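# Slot the cart's parcel into the gap on the desk

## Task

On the desk, three parcels form a row with one empty gap between two of them. Take the parcel that sits on the cart and set it down in that gap, lined up with the row, so that the arrows printed on its sides point upward. The three parcels already on the desk must stay at their current spots and remain upright, though a slight nudge is acceptable. Release the parcel and move the robot away at the end. The task fails if the robot tips over or is left leaning. The result only counts if everything stays in place without the robot holding it.

## Robot and tools

Robot: TidyBot++, a single-arm mobile manipulator. The base is 0.54 m long, 0.50 m wide and 0.38 m high and rides on four powered casters. On top sits a seven-joint arm ending in a two-finger gripper. The shoulder is 0.12 m ahead of the base centre and 0.68 m above the floor. Cameras: base_camera, fixed on the base and looking forward and down, and wrist_camera, a fisheye on the hand that looks along the hand's pointing direction.

Frames: the base frame has its origin on the floor below the base centre, with x forward, y to the left and z up. hand_pose is reported in this frame and is the point midway between the finger pads. The hand's z axis runs out along the fingers, and the fingers close along its y axis. The odometry frame is the base frame as it was when the scene began. Heading is positive to the left and runs from -3.142 to 3.142. base_tilt is in degrees, positive when leaning forward or right. Wheel slip shows up in odometry as travel.

execute_actions(actions, cameras): actions is a list holding one action, or an empty list to just read state and images. An action may contain "base", "joints" and an optional "speeds". Each base command is a relative offset from where the base last measured itself, and exactly one key is allowed per action. translate_m drives forward (+) or back, from -2 to 2 m. strafe_m slides left (+) or right, from -2 to 2 m. rotate_rad turns counter-clockwise seen from above (+), from -6.3 to 6.3 rad. "joints" holds absolute targets for a single arm, keyed by name, with angles in radians:
- joint_1_rad: any angle. It swings the whole arm about vertical, and positive is clockwise from above, the opposite sense to rotate_rad.
- joint_2_rad (shoulder): -2.249 to 2.249.
- joint_3_rad: any angle.
- joint_4_rad (elbow): -2.579 to 2.579.
- joint_5_rad: any angle.
- joint_6_rad (wrist): -2.099 to 2.099.
- joint_7_rad: any angle. With the hand pointing down, positive is counter-clockwise from above, and at 1.57 the fingers open toward the robot's left and right.
- gripper_pos: 0 (open, about 85 mm between pads) to 1 (closed). The gap is roughly 85 x (1 - gripper_pos) mm.
Joints with unlimited range go the short way round, so break big turns into steps under half a revolution. "speeds" can lower the top speed for this action only: 0.05 to 0.5 m/s for translate_m and strafe_m, 0.1 to 1.57 rad/s for rotate_rad. A base move needing more than 8.667 s is refused, and any action is capped at 15 s. Unknown keys or out-of-range values make the whole call refused, and nothing moves. Anything you leave out of an action may keep driving toward its old target. cameras takes a list drawn from base_camera, wrist_camera and all. Omitting it gives every camera, and an empty list gives no images.

Planar arm model: with joint_1_rad=0, joint_3_rad=3.14 and joint_5_rad=0, roughly the starting pose, the arm stays in the base's x-z plane. Each angle is measured from vertical, positive leaning forward. Upper arm (0.42 m) = j2. Forearm (0.31 m) = j2-j4. Hand (0.31 m) = j2-j4-j6. Summing L*sin gives the forward reach from the shoulder, and summing L*cos gives the height above it. The arm starts folded with the hand down. A downward-pointing hand can reach about 0.94 m above the floor at most, and only near the base.

wait(seconds): 0 to 10 s with no new command. It returns state and images. zoom_image(camera, region=[x0,y0,x1,y1]) gives a finer view of the latest image from that camera, at most 504x504 px. base_camera images are 644x364 and wrist_camera images are 644x476. read_manual returns only licence texts. finished_scene(scene) closes the scene for good once the goal holds.

Reading results: base_status and joint_status report how each motion ended. "done" means it reached the target, though for the base this only means the wheels turned, even if it slipped or was blocked. "off_target" means it stopped short and may still be pushing. After contact_stop or time_out the old target is dropped. "joint command not followed" with a "cause:" line means self-collision checking blocked the arm's targets, and they may be retried until fixed. A gripper at 1 reporting "done" means it is holding nothing, while "off_target" means it closed on an object. motor_effort is a percentage of maximum, with the peak in brackets. "ARM HIT" marks a hard hit against the base or the arm itself. Motor temperatures are listed per joint. MOTOR HOT appears from 60 °C, and at 75 °C an OVER-TEMPERATURE FAULT lets the arm sink. If one call reports a stop, your later calls in the same reply are skipped.

Accuracy: friction and the weight of a load leave the hand 1-2 cm or more off target. To correct, resend each joint as last command + (wanted - read). While holding something, never command a joint to the angle it currently reads. Trust the camera images over hand_pose.

Avoid: driving the base while the arm is caught on something high, since it can tip. Avoid pushing sideways hard with a raised hand. Torque faults (joint_1-4 at 104.5 N m, joint_5-7 at 51.3 N m) freeze the arm for 10 s. Avoid dropping, slamming or knocking over parcels, and avoid holding heavy loads long enough to overheat. The closed fingertips reach about 20 mm past the hand point, so watch clearance near surfaces.

Each tool is called by a JSON object that holds its "name" and its "arguments".

## Session

{"name": "execute_actions", "arguments": {"actions": []}}

Scene clock: 0.00 s.
Motor temperatures (°C, as the motors report them): [31 30 31 30 39 42 44]
base_odometry: x=+0.000 y=+0.000 heading=+0.000 (m, m, rad; odometry frame)
base_tilt: forward=+0.0 right=-0.5 (deg)
base_status: not commanded
joint_positions: joint_1_rad=-0.033 joint_2_rad=-0.390 joint_3_rad=+3.152 joint_4_rad=-2.541 joint_5_rad=+0.041 joint_6_rad=-0.836 joint_7_rad=+1.547 gripper_pos=+0.000
joint_status: not commanded
motor_effort: joint_1_rad=+0 joint_2_rad=-2 joint_3_rad=+1 joint_4_rad=+16 joint_5_rad=+0 joint_6_rad=+2 joint_7_rad=+0 (%)
hand_pose: x=+0.2700 y=-0.0043 z=+0.5911 quat_wxyz=(+0.012, +0.997, +0.012, +0.077) (m; base frame)
pictures: base_camera, wrist_camera
Images, in order (width x height): base_camera 644x364, wrist_camera 644x476.

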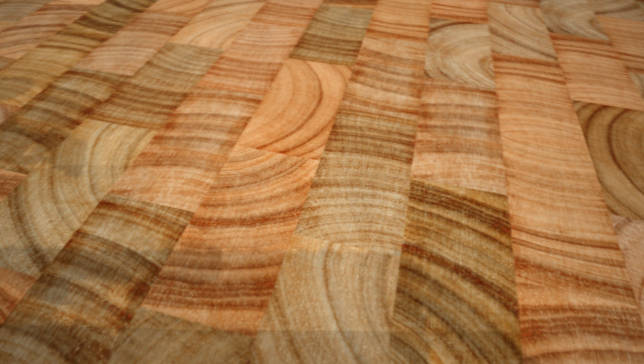

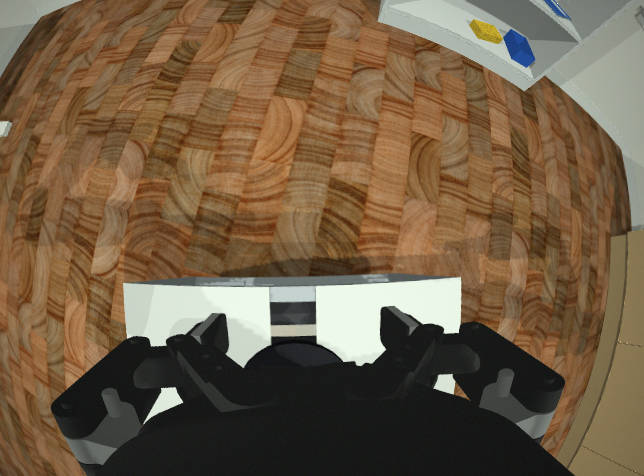

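Raise the camera to look forward.

{"name": "execute_actions", "arguments": {"actions": [{"joints":{"joint_6_rad":0.4}}], "cameras": ["wrist_camera"]}}

{"name": "execute_actions", "arguments": {"actions": [{"joints":{"joint_1_rad":-2.0}}], "cameras": ["wrist_camera"]}}

{"name": "execute_actions", "arguments": {"actions": [{"joints":{"joint_1_rad":-4.2}}], "cameras": ["wrist_camera"]}}

Scene clock: 6.60 s.
Motor temperatures (°C, as the motors report them): [31 30 31 30 39 42 44]
base_odometry: x=+0.000 y=+0.000 heading=+0.000 (m, m, rad; odometry frame)
base_tilt: forward=+0.0 right=-0.5 (deg)
base_status: not commanded
joint_positions: joint_1_rad=-0.033 joint_2_rad=-0.390 joint_3_rad=+3.152 joint_4_rad=-2.540 joint_5_rad=+0.041 joint_6_rad=+0.375 joint_7_rad=+1.547 gripper_pos=+0.000
joint_status: all done
motor_effort: joint_1_rad=-1(1) joint_2_rad=-6(6) joint_3_rad=+1(1) joint_4_rad=+20(20) joint_5_rad=+0(0) joint_6_rad=+10(8) joint_7_rad=-1(1) (%)
hand_pose: x=+0.5268 y=+0.0148 z=+0.8358 quat_wxyz=(-0.010, +0.775, +0.018, +0.631) (m; base frame)
pictures: wrist_camera
camera_calibration (this result's frames):
wrist_camera: T_world_to_cam=[[-0.00882093, -0.999355, -0.0348215, 0.0494299], [-0.235683, 0.0359196, -0.971166, 0.983567], [0.97179, -0.000359752, -0.235848, -0.18069], [0, 0, 0, 1]] pos_world=[0.407839, 0.0140037, 0.914313]
Images, in order (width x height): wrist_camera 644x476.

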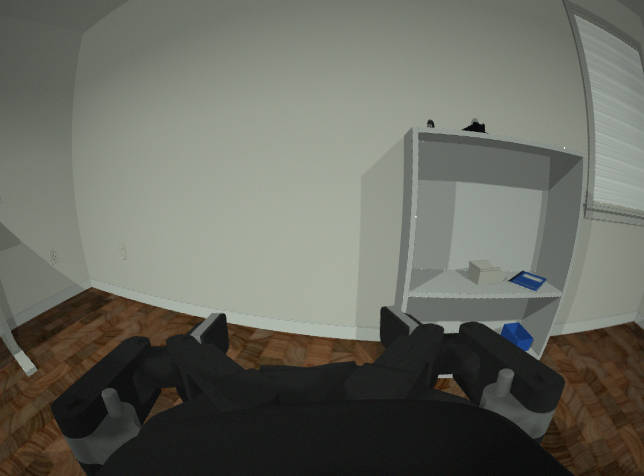

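Scene clock: 9.70 s.
Motor temperatures (°C, as the motors report them): [31 30 31 30 39 42 44]
base_odometry: x=+0.000 y=+0.000 heading=+0.000 (m, m, rad; odometry frame)
base_tilt: forward=+0.0 right=-0.5 (deg)
base_status: not commanded
joint_positions: joint_1_rad=-1.982 joint_2_rad=-0.390 joint_3_rad=+3.152 joint_4_rad=-2.540 joint_5_rad=+0.041 joint_6_rad=+0.375 joint_7_rad=+1.547 gripper_pos=+0.000
joint_status: all done
motor_effort: joint_1_rad=-1(0) joint_2_rad=-6(6) joint_3_rad=+1(1) joint_4_rad=+20(19) joint_5_rad=-1(0) joint_6_rad=+8(9) joint_7_rad=-1(0) (%)
hand_pose: x=-0.0452 y=+0.3736 z=+0.8358 quat_wxyz=(-0.528, +0.421, +0.651, +0.346) (m; base frame)
pictures: wrist_camera
camera_calibration (this result's frames):
wrist_camera: T_world_to_cam=[[0.932114, 0.360488, -0.0348216, -0.0625412], [0.0535631, -0.232309, -0.971166, 0.949147], [-0.358183, 0.903372, -0.235847, -0.0224237], [0, 0, 0, 1]] pos_world=[-0.000575515, 0.263298, 0.914313]
Images, in order (width x height): wrist_camera 644x476.

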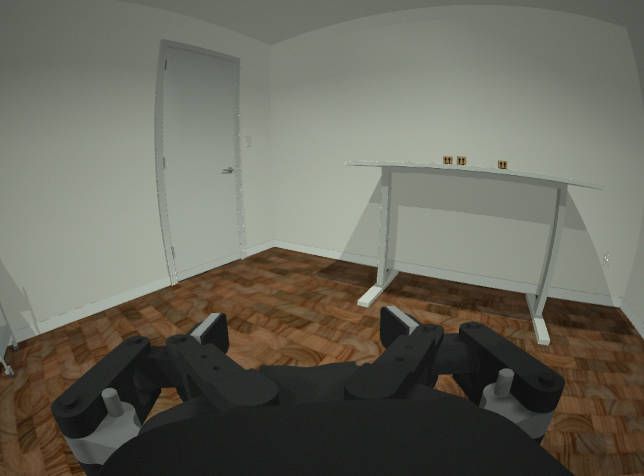

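Scene clock: 12.97 s.
Motor temperatures (°C, as the motors report them): [31 30 31 30 39 42 44]
base_odometry: x=+0.000 y=+0.000 heading=+0.000 (m, m, rad; odometry frame)
base_tilt: forward=+0.0 right=-0.5 (deg)
base_status: not commanded
joint_positions: joint_1_rad=-4.182 joint_2_rad=-0.390 joint_3_rad=+3.152 joint_4_rad=-2.540 joint_5_rad=+0.041 joint_6_rad=+0.375 joint_7_rad=+1.547 gripper_pos=+0.000
joint_status: all done
motor_effort: joint_1_rad=+0(1) joint_2_rad=-6(6) joint_3_rad=+0(1) joint_4_rad=+19(19) joint_5_rad=+0(1) joint_6_rad=+10(9) joint_7_rad=-1(0) (%)
hand_pose: x=-0.0864 y=-0.3526 z=+0.8358 quat_wxyz=(-0.548, -0.390, +0.670, -0.313) (m; base frame)
pictures: wrist_camera
camera_calibration (this result's frames):
wrist_camera: T_world_to_cam=[[-0.839997, 0.541473, -0.0348217, 0.14834], [0.156301, 0.180018, -0.971166, 0.936921], [-0.519592, -0.821219, -0.235848, -0.00321549], [0, 0, 0, 1]] pos_world=[-0.0235077, -0.251626, 0.914313]
Images, in order (width x height): wrist_camera 644x476.

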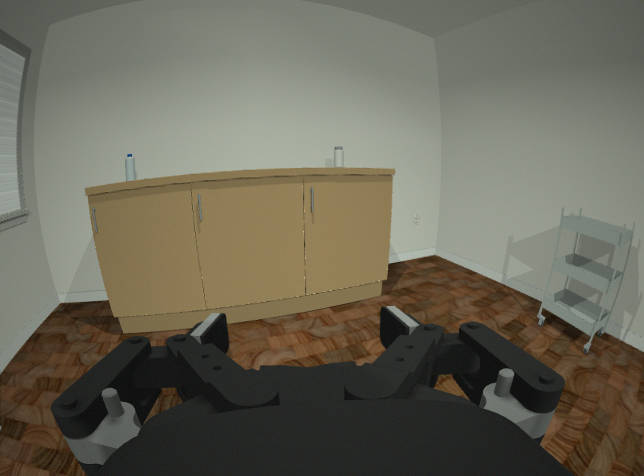

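{"name": "execute_actions", "arguments": {"actions": [{"base":{"rotate_rad":3.1},"joints":{"joint_1_rad":-6.283,"joint_2_rad":0.0,"joint_4_rad":-1.8,"joint_6_rad":-0.3}}]}}

Scene clock: 19.37 s.
Motor temperatures (°C, as the motors report them): [31 30 31 30 39 42 44]
base_odometry: x=+0.000 y=+0.000 heading=+3.099 (m, m, rad; odometry frame)
base_tilt: forward=+0.0 right=-0.5 (deg)
base_status: done
joint_positions: joint_1_rad=-6.276 joint_2_rad=-0.024 joint_3_rad=+3.152 joint_4_rad=-1.814 joint_5_rad=+0.041 joint_6_rad=-0.253 joint_7_rad=+1.547 gripper_pos=+0.000
joint_status: all done
motor_effort: joint_1_rad=-1(1) joint_2_rad=-21(23) joint_3_rad=+1(4) joint_4_rad=+21(22) joint_5_rad=+0(0) joint_6_rad=+8(10) joint_7_rad=-1(0) (%)
hand_pose: x=+0.6931 y=-0.0121 z=+0.8923 quat_wxyz=(-0.013, -0.853, +0.004, -0.522) (m; base frame)
pictures: base_camera, wrist_camera
camera_calibration (this result's frames):
wrist_camera: T_world_to_cam=[[-0.078294, -0.996894, -0.00854213, 0.0507549], [-0.481948, 0.0453491, -0.875025, 1.1636], [0.872695, -0.0643924, -0.484001, -0.0396207], [0, 0, 0, 1]] pos_world=[0.599347, -0.00472243, 0.99944]
Images, in order (width x height): base_camera 644x364, wrist_camera 644x476.

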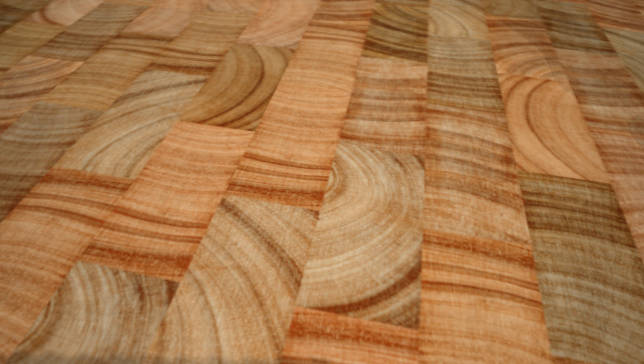

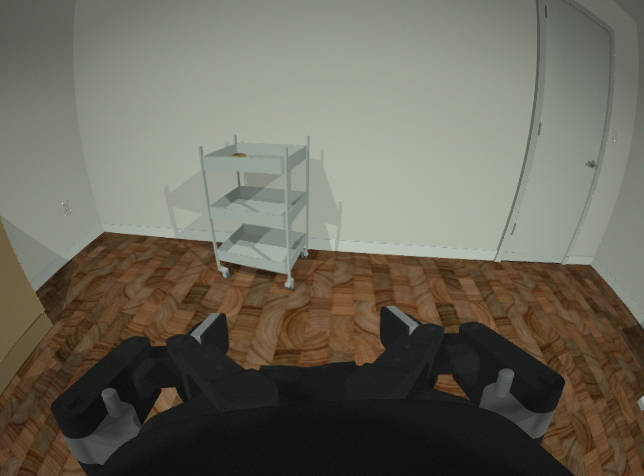

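{"name": "execute_actions", "arguments": {"actions": [{"base":{"rotate_rad":-0.31},"joints":{"joint_2_rad":0.0,"joint_4_rad":-1.4,"joint_6_rad":-1.1}}], "cameras": []}}

{"name": "execute_actions", "arguments": {"actions": [{"base":{"strafe_m":0.8}}], "cameras": []}}

{"name": "execute_actions", "arguments": {"actions": [{"base":{"translate_m":1.0}}]}}

Scene clock: 32.13 s.
Motor temperatures (°C, as the motors report them): [31 30 31 30 39 42 44]
base_odometry: x=+0.000 y=+0.000 heading=+2.791 (m, m, rad; odometry frame)
base_tilt: forward=+0.1 right=-0.6 (deg)
base_status: done
joint_positions: joint_1_rad=-6.277 joint_2_rad=-0.018 joint_3_rad=+3.157 joint_4_rad=-1.411 joint_5_rad=+0.041 joint_6_rad=-1.057 joint_7_rad=+1.547 gripper_pos=+0.000
joint_status: all done
motor_effort: joint_1_rad=-1(3) joint_2_rad=-20(22) joint_3_rad=+1(2) joint_4_rad=+20(22) joint_5_rad=+0(1) joint_6_rad=+6(8) joint_7_rad=+0(0) (%)
hand_pose: x=+0.6191 y=-0.0207 z=+0.9182 quat_wxyz=(-0.020, -0.941, +0.018, -0.338) (m; base frame)
pictures: none
No camera images: the call's "cameras" was empty. Leave "cameras" out to get every camera's image.

Scene clock: 35.13 s.
Motor temperatures (°C, as the motors report them): [31 30 31 30 39 42 44]
base_odometry: x=-0.273 y=-0.752 heading=+2.792 (m, m, rad; odometry frame)
base_tilt: forward=+0.0 right=-0.6 (deg)
base_status: done
joint_positions: joint_1_rad=-6.277 joint_2_rad=-0.018 joint_3_rad=+3.156 joint_4_rad=-1.411 joint_5_rad=+0.041 joint_6_rad=-1.057 joint_7_rad=+1.547 gripper_pos=+0.000
joint_status: not commanded
motor_effort: joint_1_rad=-1(2) joint_2_rad=-20(21) joint_3_rad=+1(4) joint_4_rad=+20(21) joint_5_rad=+0(2) joint_6_rad=+6(7) joint_7_rad=-1(0) (%)
hand_pose: x=+0.6191 y=-0.0206 z=+0.9182 quat_wxyz=(-0.020, -0.941, +0.018, -0.338) (m; base frame)
pictures: none
No camera images: the call's "cameras" was empty. Leave "cameras" out to get every camera's image.

Scene clock: 38.50 s.
Motor temperatures (°C, as the motors report them): [31 30 31 30 39 42 44]
base_odometry: x=-1.213 y=-0.410 heading=+2.792 (m, m, rad; odometry frame)
base_tilt: forward=+0.1 right=-0.5 (deg)
base_status: done
joint_positions: joint_1_rad=-6.277 joint_2_rad=-0.009 joint_3_rad=+3.156 joint_4_rad=-1.409 joint_5_rad=+0.041 joint_6_rad=-1.059 joint_7_rad=+1.547 gripper_pos=+0.000
joint_status: not commanded
motor_effort: joint_1_rad=-1(2) joint_2_rad=-20(23) joint_3_rad=+1(0) joint_4_rad=+20(21) joint_5_rad=+0(1) joint_6_rad=+6(7) joint_7_rad=+0(0) (%)
hand_pose: x=+0.6211 y=-0.0206 z=+0.9144 quat_wxyz=(-0.020, -0.942, +0.018, -0.334) (m; base frame)
pictures: base_camera, wrist_camera
camera_calibration (this result's frames):
wrist_camera: T_world_to_cam=[[-0.111389, -0.993482, 0.0242136, 0.0275055], [-0.79224, 0.0740638, -0.605698, 1.09557], [0.599957, -0.0866514, -0.795326, 0.486961], [0, 0, 0, 1]] pos_world=[0.578864, -0.0116201, 1.05021]
Images, in order (width x height): base_camera 644x364, wrist_camera 644x476.

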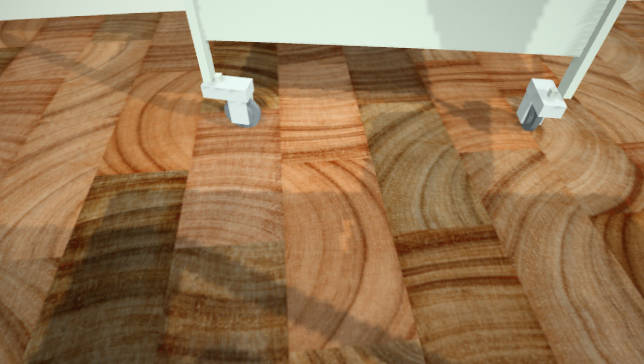

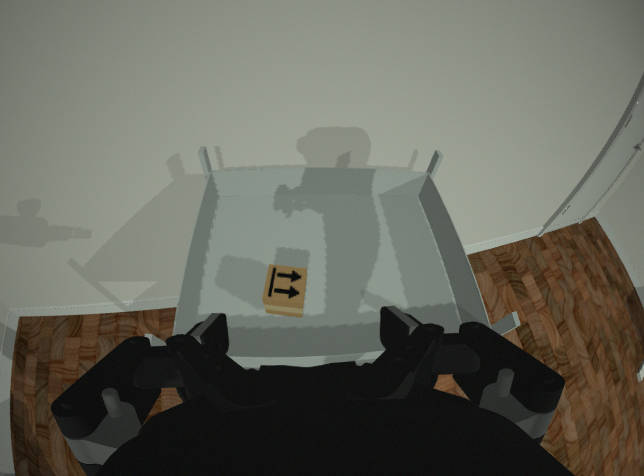

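{"name": "execute_actions", "arguments": {"actions": [{"base":{"translate_m":0.25},"joints":{"joint_2_rad":0.17,"joint_3_rad":3.14,"joint_4_rad":-1.09,"joint_5_rad":0,"joint_6_rad":-1.92,"joint_7_rad":0}}]}}

Scene clock: 51.97 s.
Motor temperatures (°C, as the motors report them): [31 31 31 30 39 42 44]
base_odometry: x=-1.448 y=-0.325 heading=+2.792 (m, m, rad; odometry frame)
base_tilt: forward=+0.0 right=-0.6 (deg)
base_status: done
joint_positions: joint_1_rad=-6.277 joint_2_rad=+0.158 joint_3_rad=+3.156 joint_4_rad=-1.102 joint_5_rad=+0.030 joint_6_rad=-1.880 joint_7_rad=+0.021 gripper_pos=+0.000
joint_status: all done
motor_effort: joint_1_rad=-1(1) joint_2_rad=-22(24) joint_3_rad=+1(2) joint_4_rad=+17(22) joint_5_rad=+0(0) joint_6_rad=+0(7) joint_7_rad=-1(0) (%)
hand_pose: x=+0.4850 y=-0.0148 z=+0.8823 quat_wxyz=(-0.011, -0.704, +0.710, -0.011) (m; base frame)
pictures: base_camera, wrist_camera
camera_calibration (this result's frames):
wrist_camera: T_world_to_cam=[[-0.997441, 0.0610357, 0.0372247, 0.452687], [0.0611365, 0.998128, 0.00157492, 0.0319066], [-0.0370589, 0.00384668, -0.999306, 1.03383], [0, 0, 0, 1]] pos_world=[0.48789, -0.0634537, 1.01621]
Images, in order (width x height): base_camera 644x364, wrist_camera 644x476.

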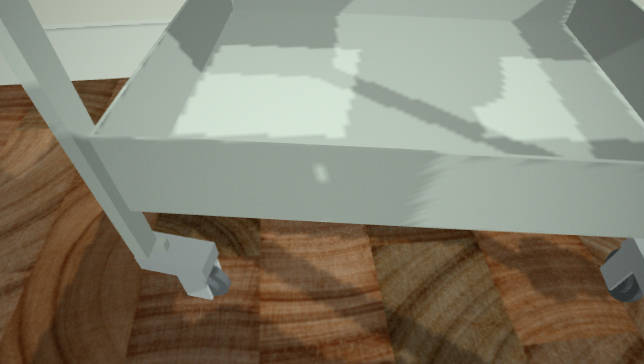

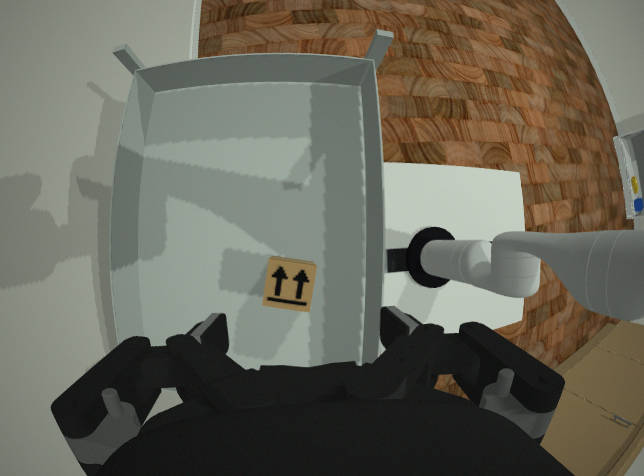

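{"name": "execute_actions", "arguments": {"actions": [{"joints":{"joint_4_rad":-1.42,"joint_5_rad":-0.03,"joint_6_rad":-1.55,"joint_7_rad":-0.15}}], "cameras": ["wrist_camera"]}}

Scene clock: 63.87 s.
Motor temperatures (°C, as the motors report them): [31 31 31 30 39 42 44]
base_odometry: x=-1.448 y=-0.325 heading=+2.792 (m, m, rad; odometry frame)
base_tilt: forward=-0.1 right=-0.6 (deg)
base_status: not commanded
joint_positions: joint_1_rad=-6.277 joint_2_rad=+0.159 joint_3_rad=+3.156 joint_4_rad=-1.410 joint_5_rad=+0.000 joint_6_rad=-1.595 joint_7_rad=-0.109 gripper_pos=+0.000
joint_status: all done
motor_effort: joint_1_rad=-1(1) joint_2_rad=-23(24) joint_3_rad=+0(1) joint_4_rad=+17(17) joint_5_rad=+0(0) joint_6_rad=+0(0) joint_7_rad=+0(1) (%)
hand_pose: x=+0.4933 y=-0.0063 z=+0.7867 quat_wxyz=(-0.009, -0.659, +0.752, +0.007) (m; base frame)
pictures: wrist_camera
camera_calibration (this result's frames):
wrist_camera: T_world_to_cam=[[-0.981686, 0.180428, 0.061138, 0.438263], [0.182293, 0.98289, 0.0263981, -0.0562853], [-0.0553289, 0.0370597, -0.99778, 0.946589], [0, 0, 0, 1]] pos_world=[0.492871, -0.0588328, 0.919179]
Images, in order (width x height): wrist_camera 644x476.

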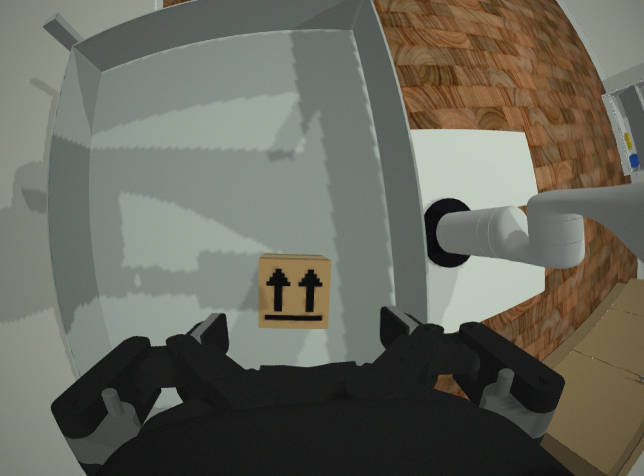

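{"name": "execute_actions", "arguments": {"actions": [{"base":{"rotate_rad":-0.13},"joints":{"joint_4_rad":-0.335,"joint_5_rad":-0.53,"joint_6_rad":-1.97,"joint_7_rad":0.04}}], "cameras": []}}

{"name": "execute_actions", "arguments": {"actions": [{"base":{"strafe_m":-0.096}}], "cameras": []}}

{"name": "execute_actions", "arguments": {"actions": [{"base":{"translate_m":-0.234},"joints":{"joint_2_rad":0.87}}]}}

Scene clock: 84.30 s.
Motor temperatures (°C, as the motors report them): [31 31 31 31 39 42 44]
base_odometry: x=-1.448 y=-0.325 heading=+2.662 (m, m, rad; odometry frame)
base_tilt: forward=+0.0 right=-0.6 (deg)
base_status: done
joint_positions: joint_1_rad=-6.276 joint_2_rad=+0.159 joint_3_rad=+3.152 joint_4_rad=-0.345 joint_5_rad=-0.502 joint_6_rad=-1.923 joint_7_rad=-0.001 gripper_pos=+0.000
joint_status: all done
motor_effort: joint_1_rad=-1(2) joint_2_rad=-18(25) joint_3_rad=+0(2) joint_4_rad=+12(18) joint_5_rad=-2(2) joint_6_rad=+7(6) joint_7_rad=+0(1) (%)
hand_pose: x=+0.5123 y=+0.1359 z=+1.1544 quat_wxyz=(+0.371, -0.752, +0.534, -0.109) (m; base frame)
pictures: none
No camera images: the call's "cameras" was empty. Leave "cameras" out to get every camera's image.

Scene clock: 85.53 s.
Motor temperatures (°C, as the motors report them): [31 31 31 31 39 42 44]
base_odometry: x=-1.404 y=-0.239 heading=+2.661 (m, m, rad; odometry frame)
base_tilt: forward=+0.0 right=-0.4 (deg)
base_status: done
joint_positions: joint_1_rad=-6.276 joint_2_rad=+0.159 joint_3_rad=+3.152 joint_4_rad=-0.345 joint_5_rad=-0.504 joint_6_rad=-1.924 joint_7_rad=-0.001 gripper_pos=+0.000
joint_status: not commanded
motor_effort: joint_1_rad=-2(3) joint_2_rad=-18(22) joint_3_rad=+0(1) joint_4_rad=+12(13) joint_5_rad=-3(3) joint_6_rad=+6(6) joint_7_rad=+0(0) (%)
hand_pose: x=+0.5121 y=+0.1363 z=+1.1544 quat_wxyz=(+0.371, -0.752, +0.534, -0.109) (m; base frame)
pictures: none
No camera images: the call's "cameras" was empty. Leave "cameras" out to get every camera's image.

Scene clock: 87.50 s.
Motor temperatures (°C, as the motors report them): [31 31 31 31 39 42 44]
base_odometry: x=-1.196 y=-0.347 heading=+2.661 (m, m, rad; odometry frame)
base_tilt: forward=+0.1 right=-0.5 (deg)
base_status: done
joint_positions: joint_1_rad=-6.276 joint_2_rad=+0.873 joint_3_rad=+3.152 joint_4_rad=-0.343 joint_5_rad=-0.504 joint_6_rad=-1.925 joint_7_rad=-0.001 gripper_pos=+0.000
joint_status: all done
motor_effort: joint_1_rad=-1(2) joint_2_rad=-44(48) joint_3_rad=-2(2) joint_4_rad=+16(17) joint_5_rad=-4(3) joint_6_rad=+1(7) joint_7_rad=+0(0) (%)
hand_pose: x=+0.7257 y=+0.1348 z=+0.7831 quat_wxyz=(+0.164, -0.742, +0.630, +0.162) (m; base frame)
pictures: base_camera, wrist_camera
camera_calibration (this result's frames):
wrist_camera: T_world_to_cam=[[-0.991909, -0.125507, 0.0190911, 0.722747], [-0.101378, 0.87361, 0.475949, -0.368726], [-0.0764132, 0.470163, -0.879266, 0.814796], [0, 0, 0, 1]] pos_world=[0.74178, 0.0297459, 0.878119]
Images, in order (width x height): base_camera 644x364, wrist_camera 644x476.

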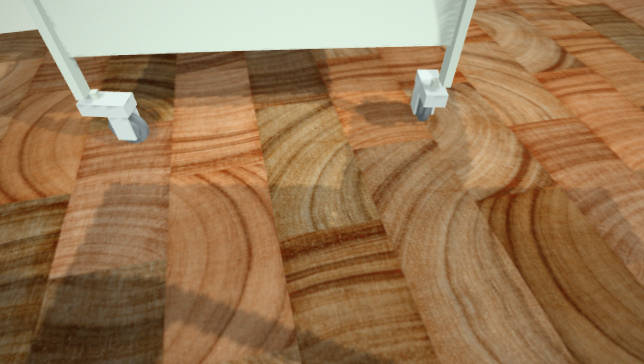

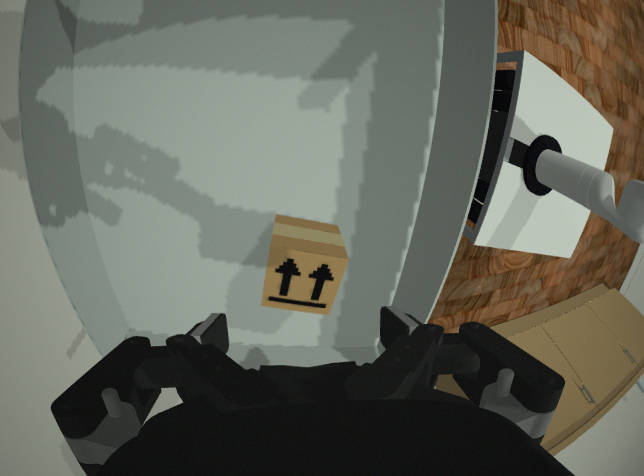

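{"name": "execute_actions", "arguments": {"actions": [{"joints":{"joint_2_rad":0.775,"joint_4_rad":-0.79,"joint_6_rad":-1.54}}], "cameras": ["wrist_camera"]}}

Scene clock: 92.87 s.
Motor temperatures (°C, as the motors report them): [31 31 31 31 39 42 44]
base_odometry: x=-1.196 y=-0.347 heading=+2.661 (m, m, rad; odometry frame)
base_tilt: forward=+0.0 right=-0.5 (deg)
base_status: not commanded
joint_positions: joint_1_rad=-6.276 joint_2_rad=+0.799 joint_3_rad=+3.152 joint_4_rad=-0.779 joint_5_rad=-0.504 joint_6_rad=-1.585 joint_7_rad=-0.001 gripper_pos=+0.000
joint_status: all done
motor_effort: joint_1_rad=-1(1) joint_2_rad=-43(45) joint_3_rad=-2(1) joint_4_rad=+17(17) joint_5_rad=-5(5) joint_6_rad=+0(0) joint_7_rad=-1(1) (%)
hand_pose: x=+0.7306 y=+0.1430 z=+0.6997 quat_wxyz=(+0.168, -0.681, +0.690, +0.180) (m; base frame)
pictures: wrist_camera
camera_calibration (this result's frames):
wrist_camera: T_world_to_cam=[[-0.996242, 0.034234, 0.0795622, 0.668196], [0.0697563, 0.861634, 0.502713, -0.477745], [-0.0513436, 0.506374, -0.860784, 0.701489], [0, 0, 0, 1]] pos_world=[0.735028, 0.0335508, 0.790836]
Images, in order (width x height): wrist_camera 644x476.

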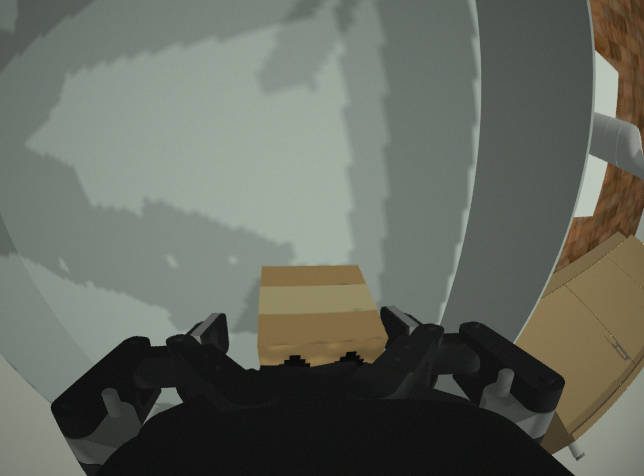

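Slightly off-centre; back 1 cm and close.

{"name": "execute_actions", "arguments": {"actions": [{"base":{"translate_m":-0.01}}], "cameras": []}}

{"name": "execute_actions", "arguments": {"actions": [{"joints":{"gripper_pos":1}}], "cameras": ["wrist_camera"]}}

{"name": "execute_actions", "arguments": {"actions": [{"joints":{"joint_2_rad":0.3}}], "cameras": ["wrist_camera"]}}

Scene clock: 98.43 s.
Motor temperatures (°C, as the motors report them): [31 31 31 31 39 42 44]
base_odometry: x=-1.187 y=-0.352 heading=+2.661 (m, m, rad; odometry frame)
base_tilt: forward=+0.0 right=-0.6 (deg)
base_status: done
joint_positions: joint_1_rad=-6.276 joint_2_rad=+0.791 joint_3_rad=+3.152 joint_4_rad=-0.780 joint_5_rad=-0.504 joint_6_rad=-1.584 joint_7_rad=-0.001 gripper_pos=+0.000
joint_status: not commanded
motor_effort: joint_1_rad=-1(3) joint_2_rad=-43(46) joint_3_rad=-2(2) joint_4_rad=+17(18) joint_5_rad=-4(5) joint_6_rad=+0(0) joint_7_rad=-1(1) (%)
hand_pose: x=+0.7307 y=+0.1430 z=+0.7038 quat_wxyz=(+0.170, -0.681, +0.690, +0.177) (m; base frame)
pictures: none
No camera images: the call's "cameras" was empty. Leave "cameras" out to get every camera's image.

Scene clock: 99.53 s.
Motor temperatures (°C, as the motors report them): [31 31 31 31 39 42 44]
base_odometry: x=-1.187 y=-0.352 heading=+2.661 (m, m, rad; odometry frame)
base_tilt: forward=+0.0 right=-0.5 (deg)
base_status: not commanded
joint_positions: joint_1_rad=-6.276 joint_2_rad=+0.787 joint_3_rad=+3.152 joint_4_rad=-0.782 joint_5_rad=-0.505 joint_6_rad=-1.584 joint_7_rad=-0.001 gripper_pos=+0.418
joint_status: gripper_pos off_target (ended at +0.418, target +1.000)
motor_effort: joint_1_rad=-1(4) joint_2_rad=-44(45) joint_3_rad=-2(2) joint_4_rad=+17(18) joint_5_rad=-5(5) joint_6_rad=+1(1) joint_7_rad=+0(1) (%)
hand_pose: x=+0.7302 y=+0.1433 z=+0.7062 quat_wxyz=(+0.172, -0.681, +0.689, +0.177) (m; base frame)
pictures: wrist_camera
camera_calibration (this result's frames):
wrist_camera: T_world_to_cam=[[-0.997009, 0.0350055, 0.0689074, 0.675207], [0.0650867, 0.861075, 0.504294, -0.478882], [-0.0416814, 0.507271, -0.860778, 0.69976], [0, 0, 0, 1]] pos_world=[0.733523, 0.03375, 0.797309]
Images, in order (width x height): wrist_camera 644x476.

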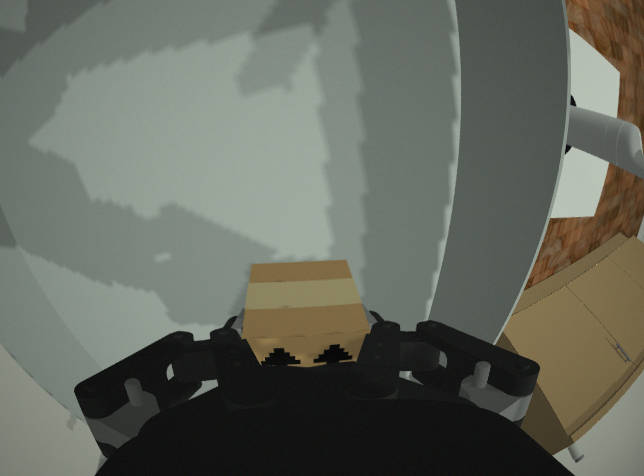

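Scene clock: 101.20 s.
Motor temperatures (°C, as the motors report them): [31 32 31 31 39 42 44]
base_odometry: x=-1.187 y=-0.352 heading=+2.661 (m, m, rad; odometry frame)
base_tilt: forward=+0.0 right=-0.6 (deg)
base_status: not commanded
joint_positions: joint_1_rad=-6.276 joint_2_rad=+0.300 joint_3_rad=+3.152 joint_4_rad=-0.785 joint_5_rad=-0.505 joint_6_rad=-1.584 joint_7_rad=-0.001 gripper_pos=+0.418
joint_status: all done
motor_effort: joint_1_rad=+0(1) joint_2_rad=-30(47) joint_3_rad=+0(2) joint_4_rad=+18(19) joint_5_rad=-4(5) joint_6_rad=+4(5) joint_7_rad=+0(0) (%)
hand_pose: x=+0.6474 y=+0.1439 z=+0.9878 quat_wxyz=(+0.331, -0.704, +0.628, +0.007) (m; base frame)
pictures: wrist_camera
camera_calibration (this result's frames):
wrist_camera: T_world_to_cam=[[-0.914481, 0.0344408, -0.40316, 0.986242], [-0.176393, 0.862777, 0.473815, -0.429796], [0.364156, 0.504409, -0.782919, 0.599141], [0, 0, 0, 1]] pos_world=[0.607905, 0.034639, 1.07034]
Images, in order (width x height): wrist_camera 644x476.

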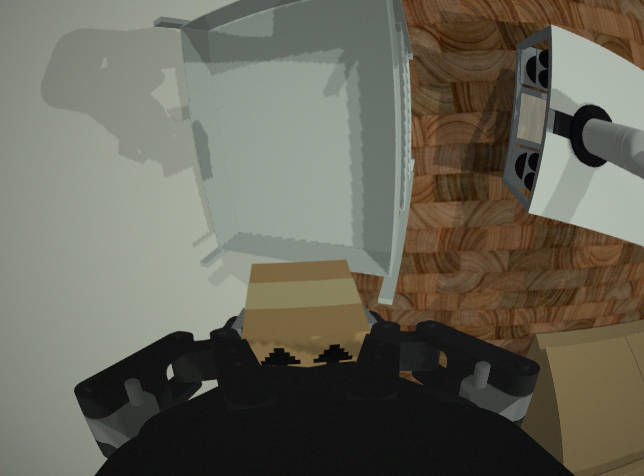

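{"name": "execute_actions", "arguments": {"actions": [{"base":{"rotate_rad":-1.31},"joints":{"joint_2_rad":0.0,"joint_4_rad":-0.9,"joint_5_rad":0.03,"joint_6_rad":-0.9,"joint_7_rad":1.61}}], "cameras": []}}

{"name": "execute_actions", "arguments": {"actions": [{"base":{"strafe_m":-1.25}}], "cameras": []}}

{"name": "execute_actions", "arguments": {"actions": [{"base":{"translate_m":1.5}}]}}

Scene clock: 112.17 s.
Motor temperatures (°C, as the motors report them): [31 32 31 31 39 42 44]
base_odometry: x=-1.187 y=-0.352 heading=+1.352 (m, m, rad; odometry frame)
base_tilt: forward=+0.1 right=-0.5 (deg)
base_status: done
joint_positions: joint_1_rad=-6.274 joint_2_rad=+0.007 joint_3_rad=+3.149 joint_4_rad=-0.892 joint_5_rad=+0.012 joint_6_rad=-0.942 joint_7_rad=+1.589 gripper_pos=+0.418
joint_status: all done
motor_effort: joint_1_rad=-1(4) joint_2_rad=-20(32) joint_3_rad=+1(3) joint_4_rad=+19(20) joint_5_rad=+0(4) joint_6_rad=+10(10) joint_7_rad=+0(0) (%)
hand_pose: x=+0.6682 y=-0.0104 z=+1.2149 quat_wxyz=(-0.016, -0.796, -0.001, -0.605) (m; base frame)
pictures: none
No camera images: the call's "cameras" was empty. Leave "cameras" out to get every camera's image.

Scene clock: 116.03 s.
Motor temperatures (°C, as the motors report them): [31 32 31 31 39 42 44]
base_odometry: x=+0.032 y=-0.625 heading=+1.351 (m, m, rad; odometry frame)
base_tilt: forward=+0.0 right=-0.4 (deg)
base_status: done
joint_positions: joint_1_rad=-6.275 joint_2_rad=+0.007 joint_3_rad=+3.148 joint_4_rad=-0.892 joint_5_rad=+0.012 joint_6_rad=-0.942 joint_7_rad=+1.589 gripper_pos=+0.418
joint_status: not commanded
motor_effort: joint_1_rad=-1(1) joint_2_rad=-20(21) joint_3_rad=+1(4) joint_4_rad=+19(21) joint_5_rad=+0(0) joint_6_rad=+10(10) joint_7_rad=+0(1) (%)
hand_pose: x=+0.6682 y=-0.0096 z=+1.2149 quat_wxyz=(-0.016, -0.796, -0.001, -0.605) (m; base frame)
pictures: none
No camera images: the call's "cameras" was empty. Leave "cameras" out to get every camera's image.

Scene clock: 120.40 s.
Motor temperatures (°C, as the motors report them): [31 32 31 31 39 42 44]
base_odometry: x=+0.361 y=+0.838 heading=+1.350 (m, m, rad; odometry frame)
base_tilt: forward=+0.0 right=-0.5 (deg)
base_status: done
joint_positions: joint_1_rad=-6.275 joint_2_rad=+0.006 joint_3_rad=+3.148 joint_4_rad=-0.894 joint_5_rad=+0.012 joint_6_rad=-0.942 joint_7_rad=+1.589 gripper_pos=+0.418
joint_status: not commanded
motor_effort: joint_1_rad=-1(3) joint_2_rad=-20(24) joint_3_rad=+1(1) joint_4_rad=+20(21) joint_5_rad=+0(0) joint_6_rad=+9(10) joint_7_rad=+0(1) (%)
hand_pose: x=+0.6680 y=-0.0096 z=+1.2142 quat_wxyz=(-0.016, -0.796, -0.001, -0.605) (m; base frame)
pictures: base_camera, wrist_camera
camera_calibration (this result's frames):
wrist_camera: T_world_to_cam=[[-0.0691791, -0.997533, -0.0119016, 0.0519838], [-0.298595, 0.032088, -0.95384, 1.4061], [0.951869, -0.0624321, -0.300079, -0.137955], [0, 0, 0, 1]] pos_world=[0.554765, -0.00187601, 1.30041]
Images, in order (width x height): base_camera 644x364, wrist_camera 644x476.

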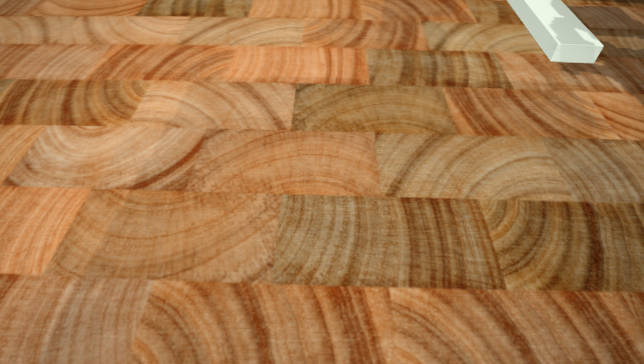

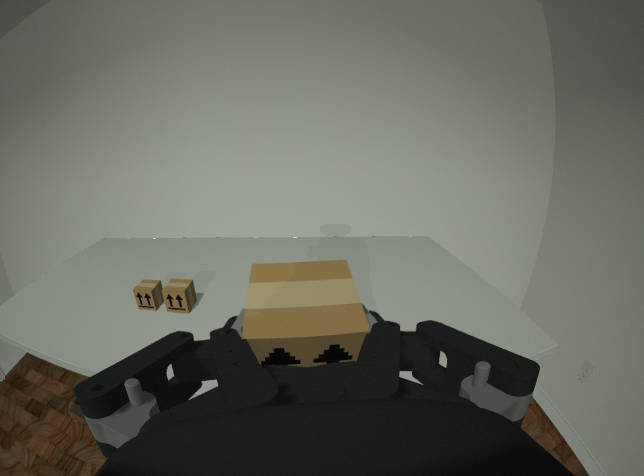

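{"name": "execute_actions", "arguments": {"actions": [{"base":{"rotate_rad":-0.05},"joints":{"joint_6_rad":-1.5}}], "cameras": []}}

{"name": "execute_actions", "arguments": {"actions": [{"base":{"strafe_m":0.2}}]}}

Scene clock: 125.80 s.
Motor temperatures (°C, as the motors report them): [31 32 31 31 39 42 44]
base_odometry: x=+0.361 y=+0.839 heading=+1.301 (m, m, rad; odometry frame)
base_tilt: forward=+0.0 right=-0.6 (deg)
base_status: done
joint_positions: joint_1_rad=-6.276 joint_2_rad=+0.006 joint_3_rad=+3.147 joint_4_rad=-0.898 joint_5_rad=+0.012 joint_6_rad=-1.479 joint_7_rad=+1.589 gripper_pos=+0.418
joint_status: all done
motor_effort: joint_1_rad=-1(1) joint_2_rad=-19(22) joint_3_rad=+1(1) joint_4_rad=+18(20) joint_5_rad=+0(1) joint_6_rad=+7(9) joint_7_rad=-1(1) (%)
hand_pose: x=+0.5829 y=-0.0083 z=+1.0711 quat_wxyz=(-0.011, -0.929, -0.001, -0.370) (m; base frame)
pictures: none
No camera images: the call's "cameras" was empty. Leave "cameras" out to get every camera's image.

Scene clock: 127.43 s.
Motor temperatures (°C, as the motors report them): [31 32 31 31 39 42 44]
base_odometry: x=+0.168 y=+0.892 heading=+1.300 (m, m, rad; odometry frame)
base_tilt: forward=+0.0 right=-0.5 (deg)
base_status: done
joint_positions: joint_1_rad=-6.277 joint_2_rad=+0.006 joint_3_rad=+3.146 joint_4_rad=-0.898 joint_5_rad=+0.012 joint_6_rad=-1.479 joint_7_rad=+1.589 gripper_pos=+0.418
joint_status: not commanded
motor_effort: joint_1_rad=+0(2) joint_2_rad=-19(21) joint_3_rad=+1(4) joint_4_rad=+18(19) joint_5_rad=+0(1) joint_6_rad=+6(7) joint_7_rad=-1(0) (%)
hand_pose: x=+0.5829 y=-0.0070 z=+1.0711 quat_wxyz=(-0.011, -0.929, -0.002, -0.370) (m; base frame)
pictures: base_camera, wrist_camera
camera_calibration (this result's frames):
wrist_camera: T_world_to_cam=[[-0.0687502, -0.997512, 0.015589, 0.0173324], [-0.746524, 0.0410733, -0.66409, 1.19491], [0.661797, -0.0572938, -0.74749, 0.548569], [0, 0, 0, 1]] pos_world=[0.530177, -0.00035991, 1.20331]
Images, in order (width x height): base_camera 644x364, wrist_camera 644x476.

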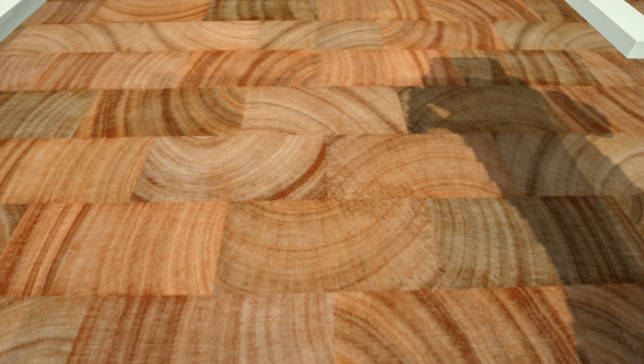

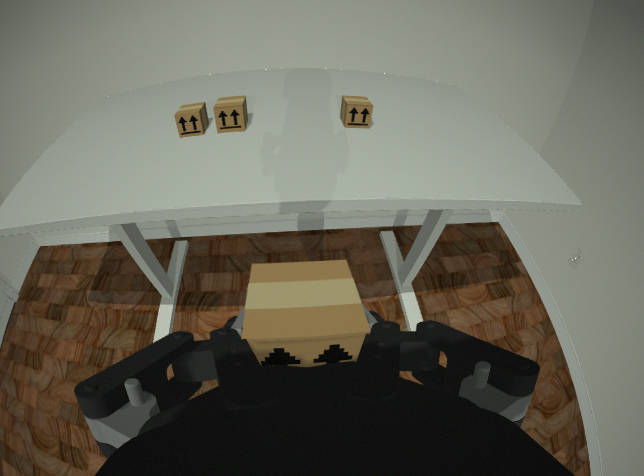

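{"name": "execute_actions", "arguments": {"actions": [{"joints":{"joint_2_rad":0.075,"joint_4_rad":-1.225,"joint_6_rad":-0.75,"joint_7_rad":1.55}}], "cameras": []}}

{"name": "execute_actions", "arguments": {"actions": [{"base":{"translate_m":0.25},"speeds":{"translate_m":0.2}}], "cameras": ["wrist_camera"]}}

Scene clock: 143.53 s.
Motor temperatures (°C, as the motors report them): [31 32 31 31 39 42 44]
base_odometry: x=+0.168 y=+0.892 heading=+1.300 (m, m, rad; odometry frame)
base_tilt: forward=+0.0 right=-0.5 (deg)
base_status: not commanded
joint_positions: joint_1_rad=-6.277 joint_2_rad=+0.070 joint_3_rad=+3.146 joint_4_rad=-1.221 joint_5_rad=+0.012 joint_6_rad=-0.796 joint_7_rad=+1.589 gripper_pos=+0.418
joint_status: all done
motor_effort: joint_1_rad=-1(0) joint_2_rad=-24(26) joint_3_rad=+1(0) joint_4_rad=+22(22) joint_5_rad=-1(0) joint_6_rad=+9(8) joint_7_rad=-1(0) (%)
hand_pose: x=+0.7211 y=-0.0072 z=+1.0345 quat_wxyz=(-0.013, -0.864, -0.005, -0.503) (m; base frame)
pictures: none
No camera images: the call's "cameras" was empty. Leave "cameras" out to get every camera's image.

Scene clock: 145.57 s.
Motor temperatures (°C, as the motors report them): [31 32 31 31 39 42 44]
base_odometry: x=+0.234 y=+1.133 heading=+1.300 (m, m, rad; odometry frame)
base_tilt: forward=+0.0 right=-0.5 (deg)
base_status: done
joint_positions: joint_1_rad=-6.277 joint_2_rad=+0.073 joint_3_rad=+3.146 joint_4_rad=-1.222 joint_5_rad=+0.012 joint_6_rad=-0.795 joint_7_rad=+1.589 gripper_pos=+0.418
joint_status: not commanded
motor_effort: joint_1_rad=-1(2) joint_2_rad=-25(28) joint_3_rad=+1(0) joint_4_rad=+22(23) joint_5_rad=+0(1) joint_6_rad=+9(9) joint_7_rad=+0(1) (%)
hand_pose: x=+0.7225 y=-0.0072 z=+1.0328 quat_wxyz=(-0.013, -0.865, -0.005, -0.502) (m; base frame)
pictures: wrist_camera
camera_calibration (this result's frames):
wrist_camera: T_world_to_cam=[[-0.0642942, -0.997927, 0.00282709, 0.0372225], [-0.522991, 0.0312821, -0.851764, 1.30595], [0.84991, -0.056242, -0.523918, 0.0607196], [0, 0, 0, 1]] pos_world=[0.633789, -0.000292678, 1.14407]
Images, in order (width x height): wrist_camera 644x476.

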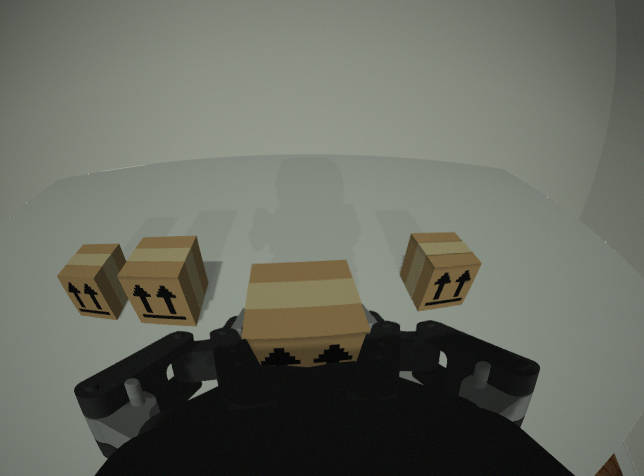

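{"name": "execute_actions", "arguments": {"actions": [{"base":{"translate_m":0.072},"speeds":{"translate_m":0.1}}], "cameras": []}}

{"name": "execute_actions", "arguments": {"actions": [{"joints":{"joint_4_rad":-1.30,"joint_6_rad":-0.66}}], "cameras": ["wrist_camera"]}}

Scene clock: 156.83 s.
Motor temperatures (°C, as the motors report them): [31 32 31 31 39 42 44]
base_odometry: x=+0.253 y=+1.203 heading=+1.300 (m, m, rad; odometry frame)
base_tilt: forward=+0.1 right=-0.5 (deg)
base_status: done
joint_positions: joint_1_rad=-6.277 joint_2_rad=+0.075 joint_3_rad=+3.146 joint_4_rad=-1.222 joint_5_rad=+0.012 joint_6_rad=-0.795 joint_7_rad=+1.589 gripper_pos=+0.418
joint_status: not commanded
motor_effort: joint_1_rad=-1(1) joint_2_rad=-25(28) joint_3_rad=+1(3) joint_4_rad=+22(23) joint_5_rad=+0(0) joint_6_rad=+9(9) joint_7_rad=-1(0) (%)
hand_pose: x=+0.7233 y=-0.0072 z=+1.0315 quat_wxyz=(-0.013, -0.865, -0.005, -0.501) (m; base frame)
pictures: none
No camera images: the call's "cameras" was empty. Leave "cameras" out to get every camera's image.

Scene clock: 157.67 s.
Motor temperatures (°C, as the motors report them): [31 32 31 31 39 42 44]
base_odometry: x=+0.253 y=+1.203 heading=+1.300 (m, m, rad; odometry frame)
base_tilt: forward=+0.0 right=-0.5 (deg)
base_status: not commanded
joint_positions: joint_1_rad=-6.277 joint_2_rad=+0.075 joint_3_rad=+3.146 joint_4_rad=-1.296 joint_5_rad=+0.012 joint_6_rad=-0.710 joint_7_rad=+1.589 gripper_pos=+0.418
joint_status: all done
motor_effort: joint_1_rad=-1(1) joint_2_rad=-25(27) joint_3_rad=+1(1) joint_4_rad=+22(23) joint_5_rad=+0(1) joint_6_rad=+9(9) joint_7_rad=+0(0) (%)
hand_pose: x=+0.7305 y=-0.0071 z=+1.0118 quat_wxyz=(-0.013, -0.863, -0.005, -0.506) (m; base frame)
pictures: wrist_camera
camera_calibration (this result's frames):
wrist_camera: T_world_to_cam=[[-0.0633396, -0.997989, 0.00259196, 0.0374776], [-0.515373, 0.0304851, -0.856423, 1.29141], [0.854622, -0.0555814, -0.516267, 0.0318272], [0, 0, 0, 1]] pos_world=[0.640731, -0.000197452, 1.12233]
Images, in order (width x height): wrist_camera 644x476.

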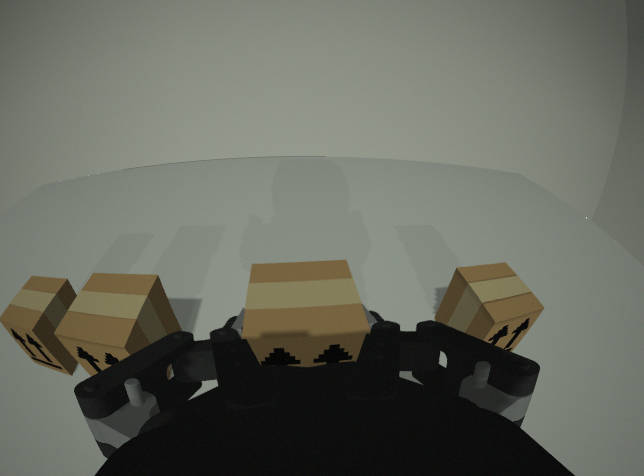

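{"name": "execute_actions", "arguments": {"actions": [{"base":{"strafe_m":-0.008},"joints":{"joint_4_rad":-1.33,"joint_6_rad":-0.63}}], "cameras": ["wrist_camera"]}}

Scene clock: 162.63 s.
Motor temperatures (°C, as the motors report them): [31 32 31 31 39 42 44]
base_odometry: x=+0.261 y=+1.201 heading=+1.301 (m, m, rad; odometry frame)
base_tilt: forward=+0.1 right=-0.5 (deg)
base_status: done
joint_positions: joint_1_rad=-6.278 joint_2_rad=+0.075 joint_3_rad=+3.146 joint_4_rad=-1.324 joint_5_rad=+0.012 joint_6_rad=-0.679 joint_7_rad=+1.589 gripper_pos=+0.418
joint_status: all done
motor_effort: joint_1_rad=-1(4) joint_2_rad=-25(27) joint_3_rad=+1(3) joint_4_rad=+22(23) joint_5_rad=+0(0) joint_6_rad=+9(9) joint_7_rad=-1(0) (%)
hand_pose: x=+0.7325 y=-0.0067 z=+1.0038 quat_wxyz=(-0.013, -0.862, -0.006, -0.507) (m; base frame)
pictures: wrist_camera
camera_calibration (this result's frames):
wrist_camera: T_world_to_cam=[[-0.0625098, -0.998041, 0.00251339, 0.0374503], [-0.513329, 0.0299912, -0.857667, 1.28531], [0.855912, -0.0549028, -0.514199, 0.0229546], [0, 0, 0, 1]] pos_world=[0.64248, 0.0000892877, 1.11408]
Images, in order (width x height): wrist_camera 644x476.

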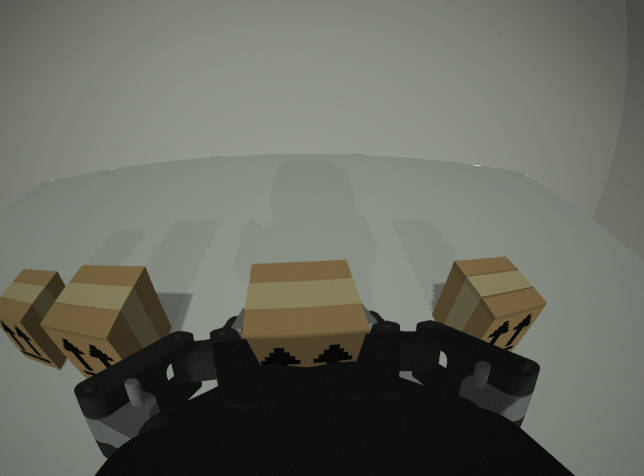

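Nearly aligned. A bit lower.

{"name": "execute_actions", "arguments": {"actions": [{"joints":{"joint_4_rad":-1.355,"joint_6_rad":-0.61}}], "cameras": ["wrist_camera"]}}

Scene clock: 166.67 s.
Motor temperatures (°C, as the motors report them): [31 32 31 31 39 42 44]
base_odometry: x=+0.261 y=+1.201 heading=+1.301 (m, m, rad; odometry frame)
base_tilt: forward=+0.1 right=-0.5 (deg)
base_status: not commanded
joint_positions: joint_1_rad=-6.278 joint_2_rad=+0.075 joint_3_rad=+3.146 joint_4_rad=-1.347 joint_5_rad=+0.012 joint_6_rad=-0.656 joint_7_rad=+1.589 gripper_pos=+0.418
joint_status: all done
motor_effort: joint_1_rad=-1(1) joint_2_rad=-26(27) joint_3_rad=+1(1) joint_4_rad=+22(22) joint_5_rad=+0(0) joint_6_rad=+8(9) joint_7_rad=-1(0) (%)
hand_pose: x=+0.7337 y=-0.0067 z=+0.9968 quat_wxyz=(-0.013, -0.862, -0.006, -0.507) (m; base frame)
pictures: wrist_camera
camera_calibration (this result's frames):
wrist_camera: T_world_to_cam=[[-0.0622416, -0.998058, 0.00253677, 0.0373756], [-0.513012, 0.0298124, -0.857863, 1.27991], [0.856122, -0.0546962, -0.513871, 0.0178717], [0, 0, 0, 1]] pos_world=[0.643637, 0.00012332, 1.10708]
Images, in order (width x height): wrist_camera 644x476.

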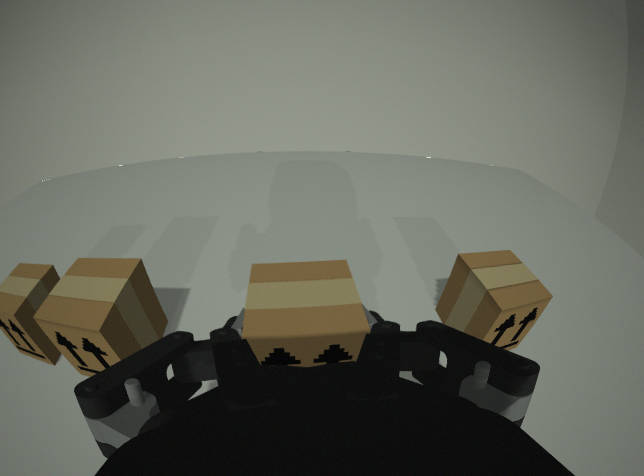

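{"name": "execute_actions", "arguments": {"actions": [{"base":{"translate_m":0.008},"joints":{"joint_4_rad":-1.375}}], "cameras": ["wrist_camera"]}}

Scene clock: 170.43 s.
Motor temperatures (°C, as the motors report them): [31 32 31 31 39 42 44]
base_odometry: x=+0.263 y=+1.208 heading=+1.300 (m, m, rad; odometry frame)
base_tilt: forward=+0.0 right=-0.5 (deg)
base_status: done
joint_positions: joint_1_rad=-6.278 joint_2_rad=+0.072 joint_3_rad=+3.146 joint_4_rad=-1.354 joint_5_rad=+0.012 joint_6_rad=-0.648 joint_7_rad=+1.589 gripper_pos=+0.418
joint_status: all done
motor_effort: joint_1_rad=-1(2) joint_2_rad=-23(26) joint_3_rad=+1(3) joint_4_rad=+20(23) joint_5_rad=+0(0) joint_6_rad=+6(9) joint_7_rad=+0(0) (%)
hand_pose: x=+0.7332 y=-0.0067 z=+0.9965 quat_wxyz=(-0.013, -0.861, -0.006, -0.509) (m; base frame)
pictures: wrist_camera
camera_calibration (this result's frames):
wrist_camera: T_world_to_cam=[[-0.0621564, -0.998064, 0.00235352, 0.0374882], [-0.509999, 0.029734, -0.859661, 1.27892], [0.857927, -0.0546337, -0.510859, 0.0138112], [0, 0, 0, 1]] pos_world=[0.64273, 0.00014265, 1.10641]
Images, in order (width x height): wrist_camera 644x476.

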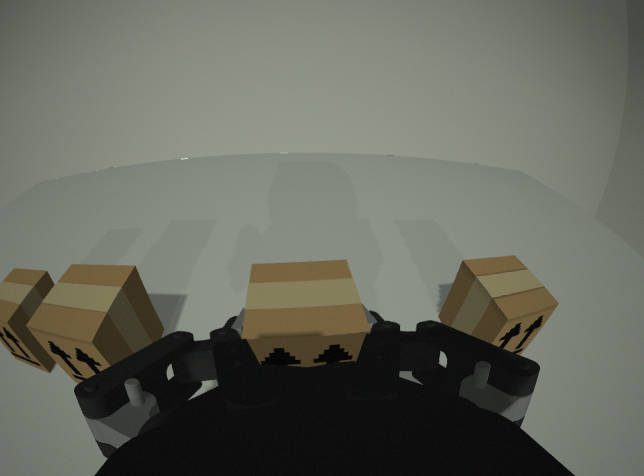

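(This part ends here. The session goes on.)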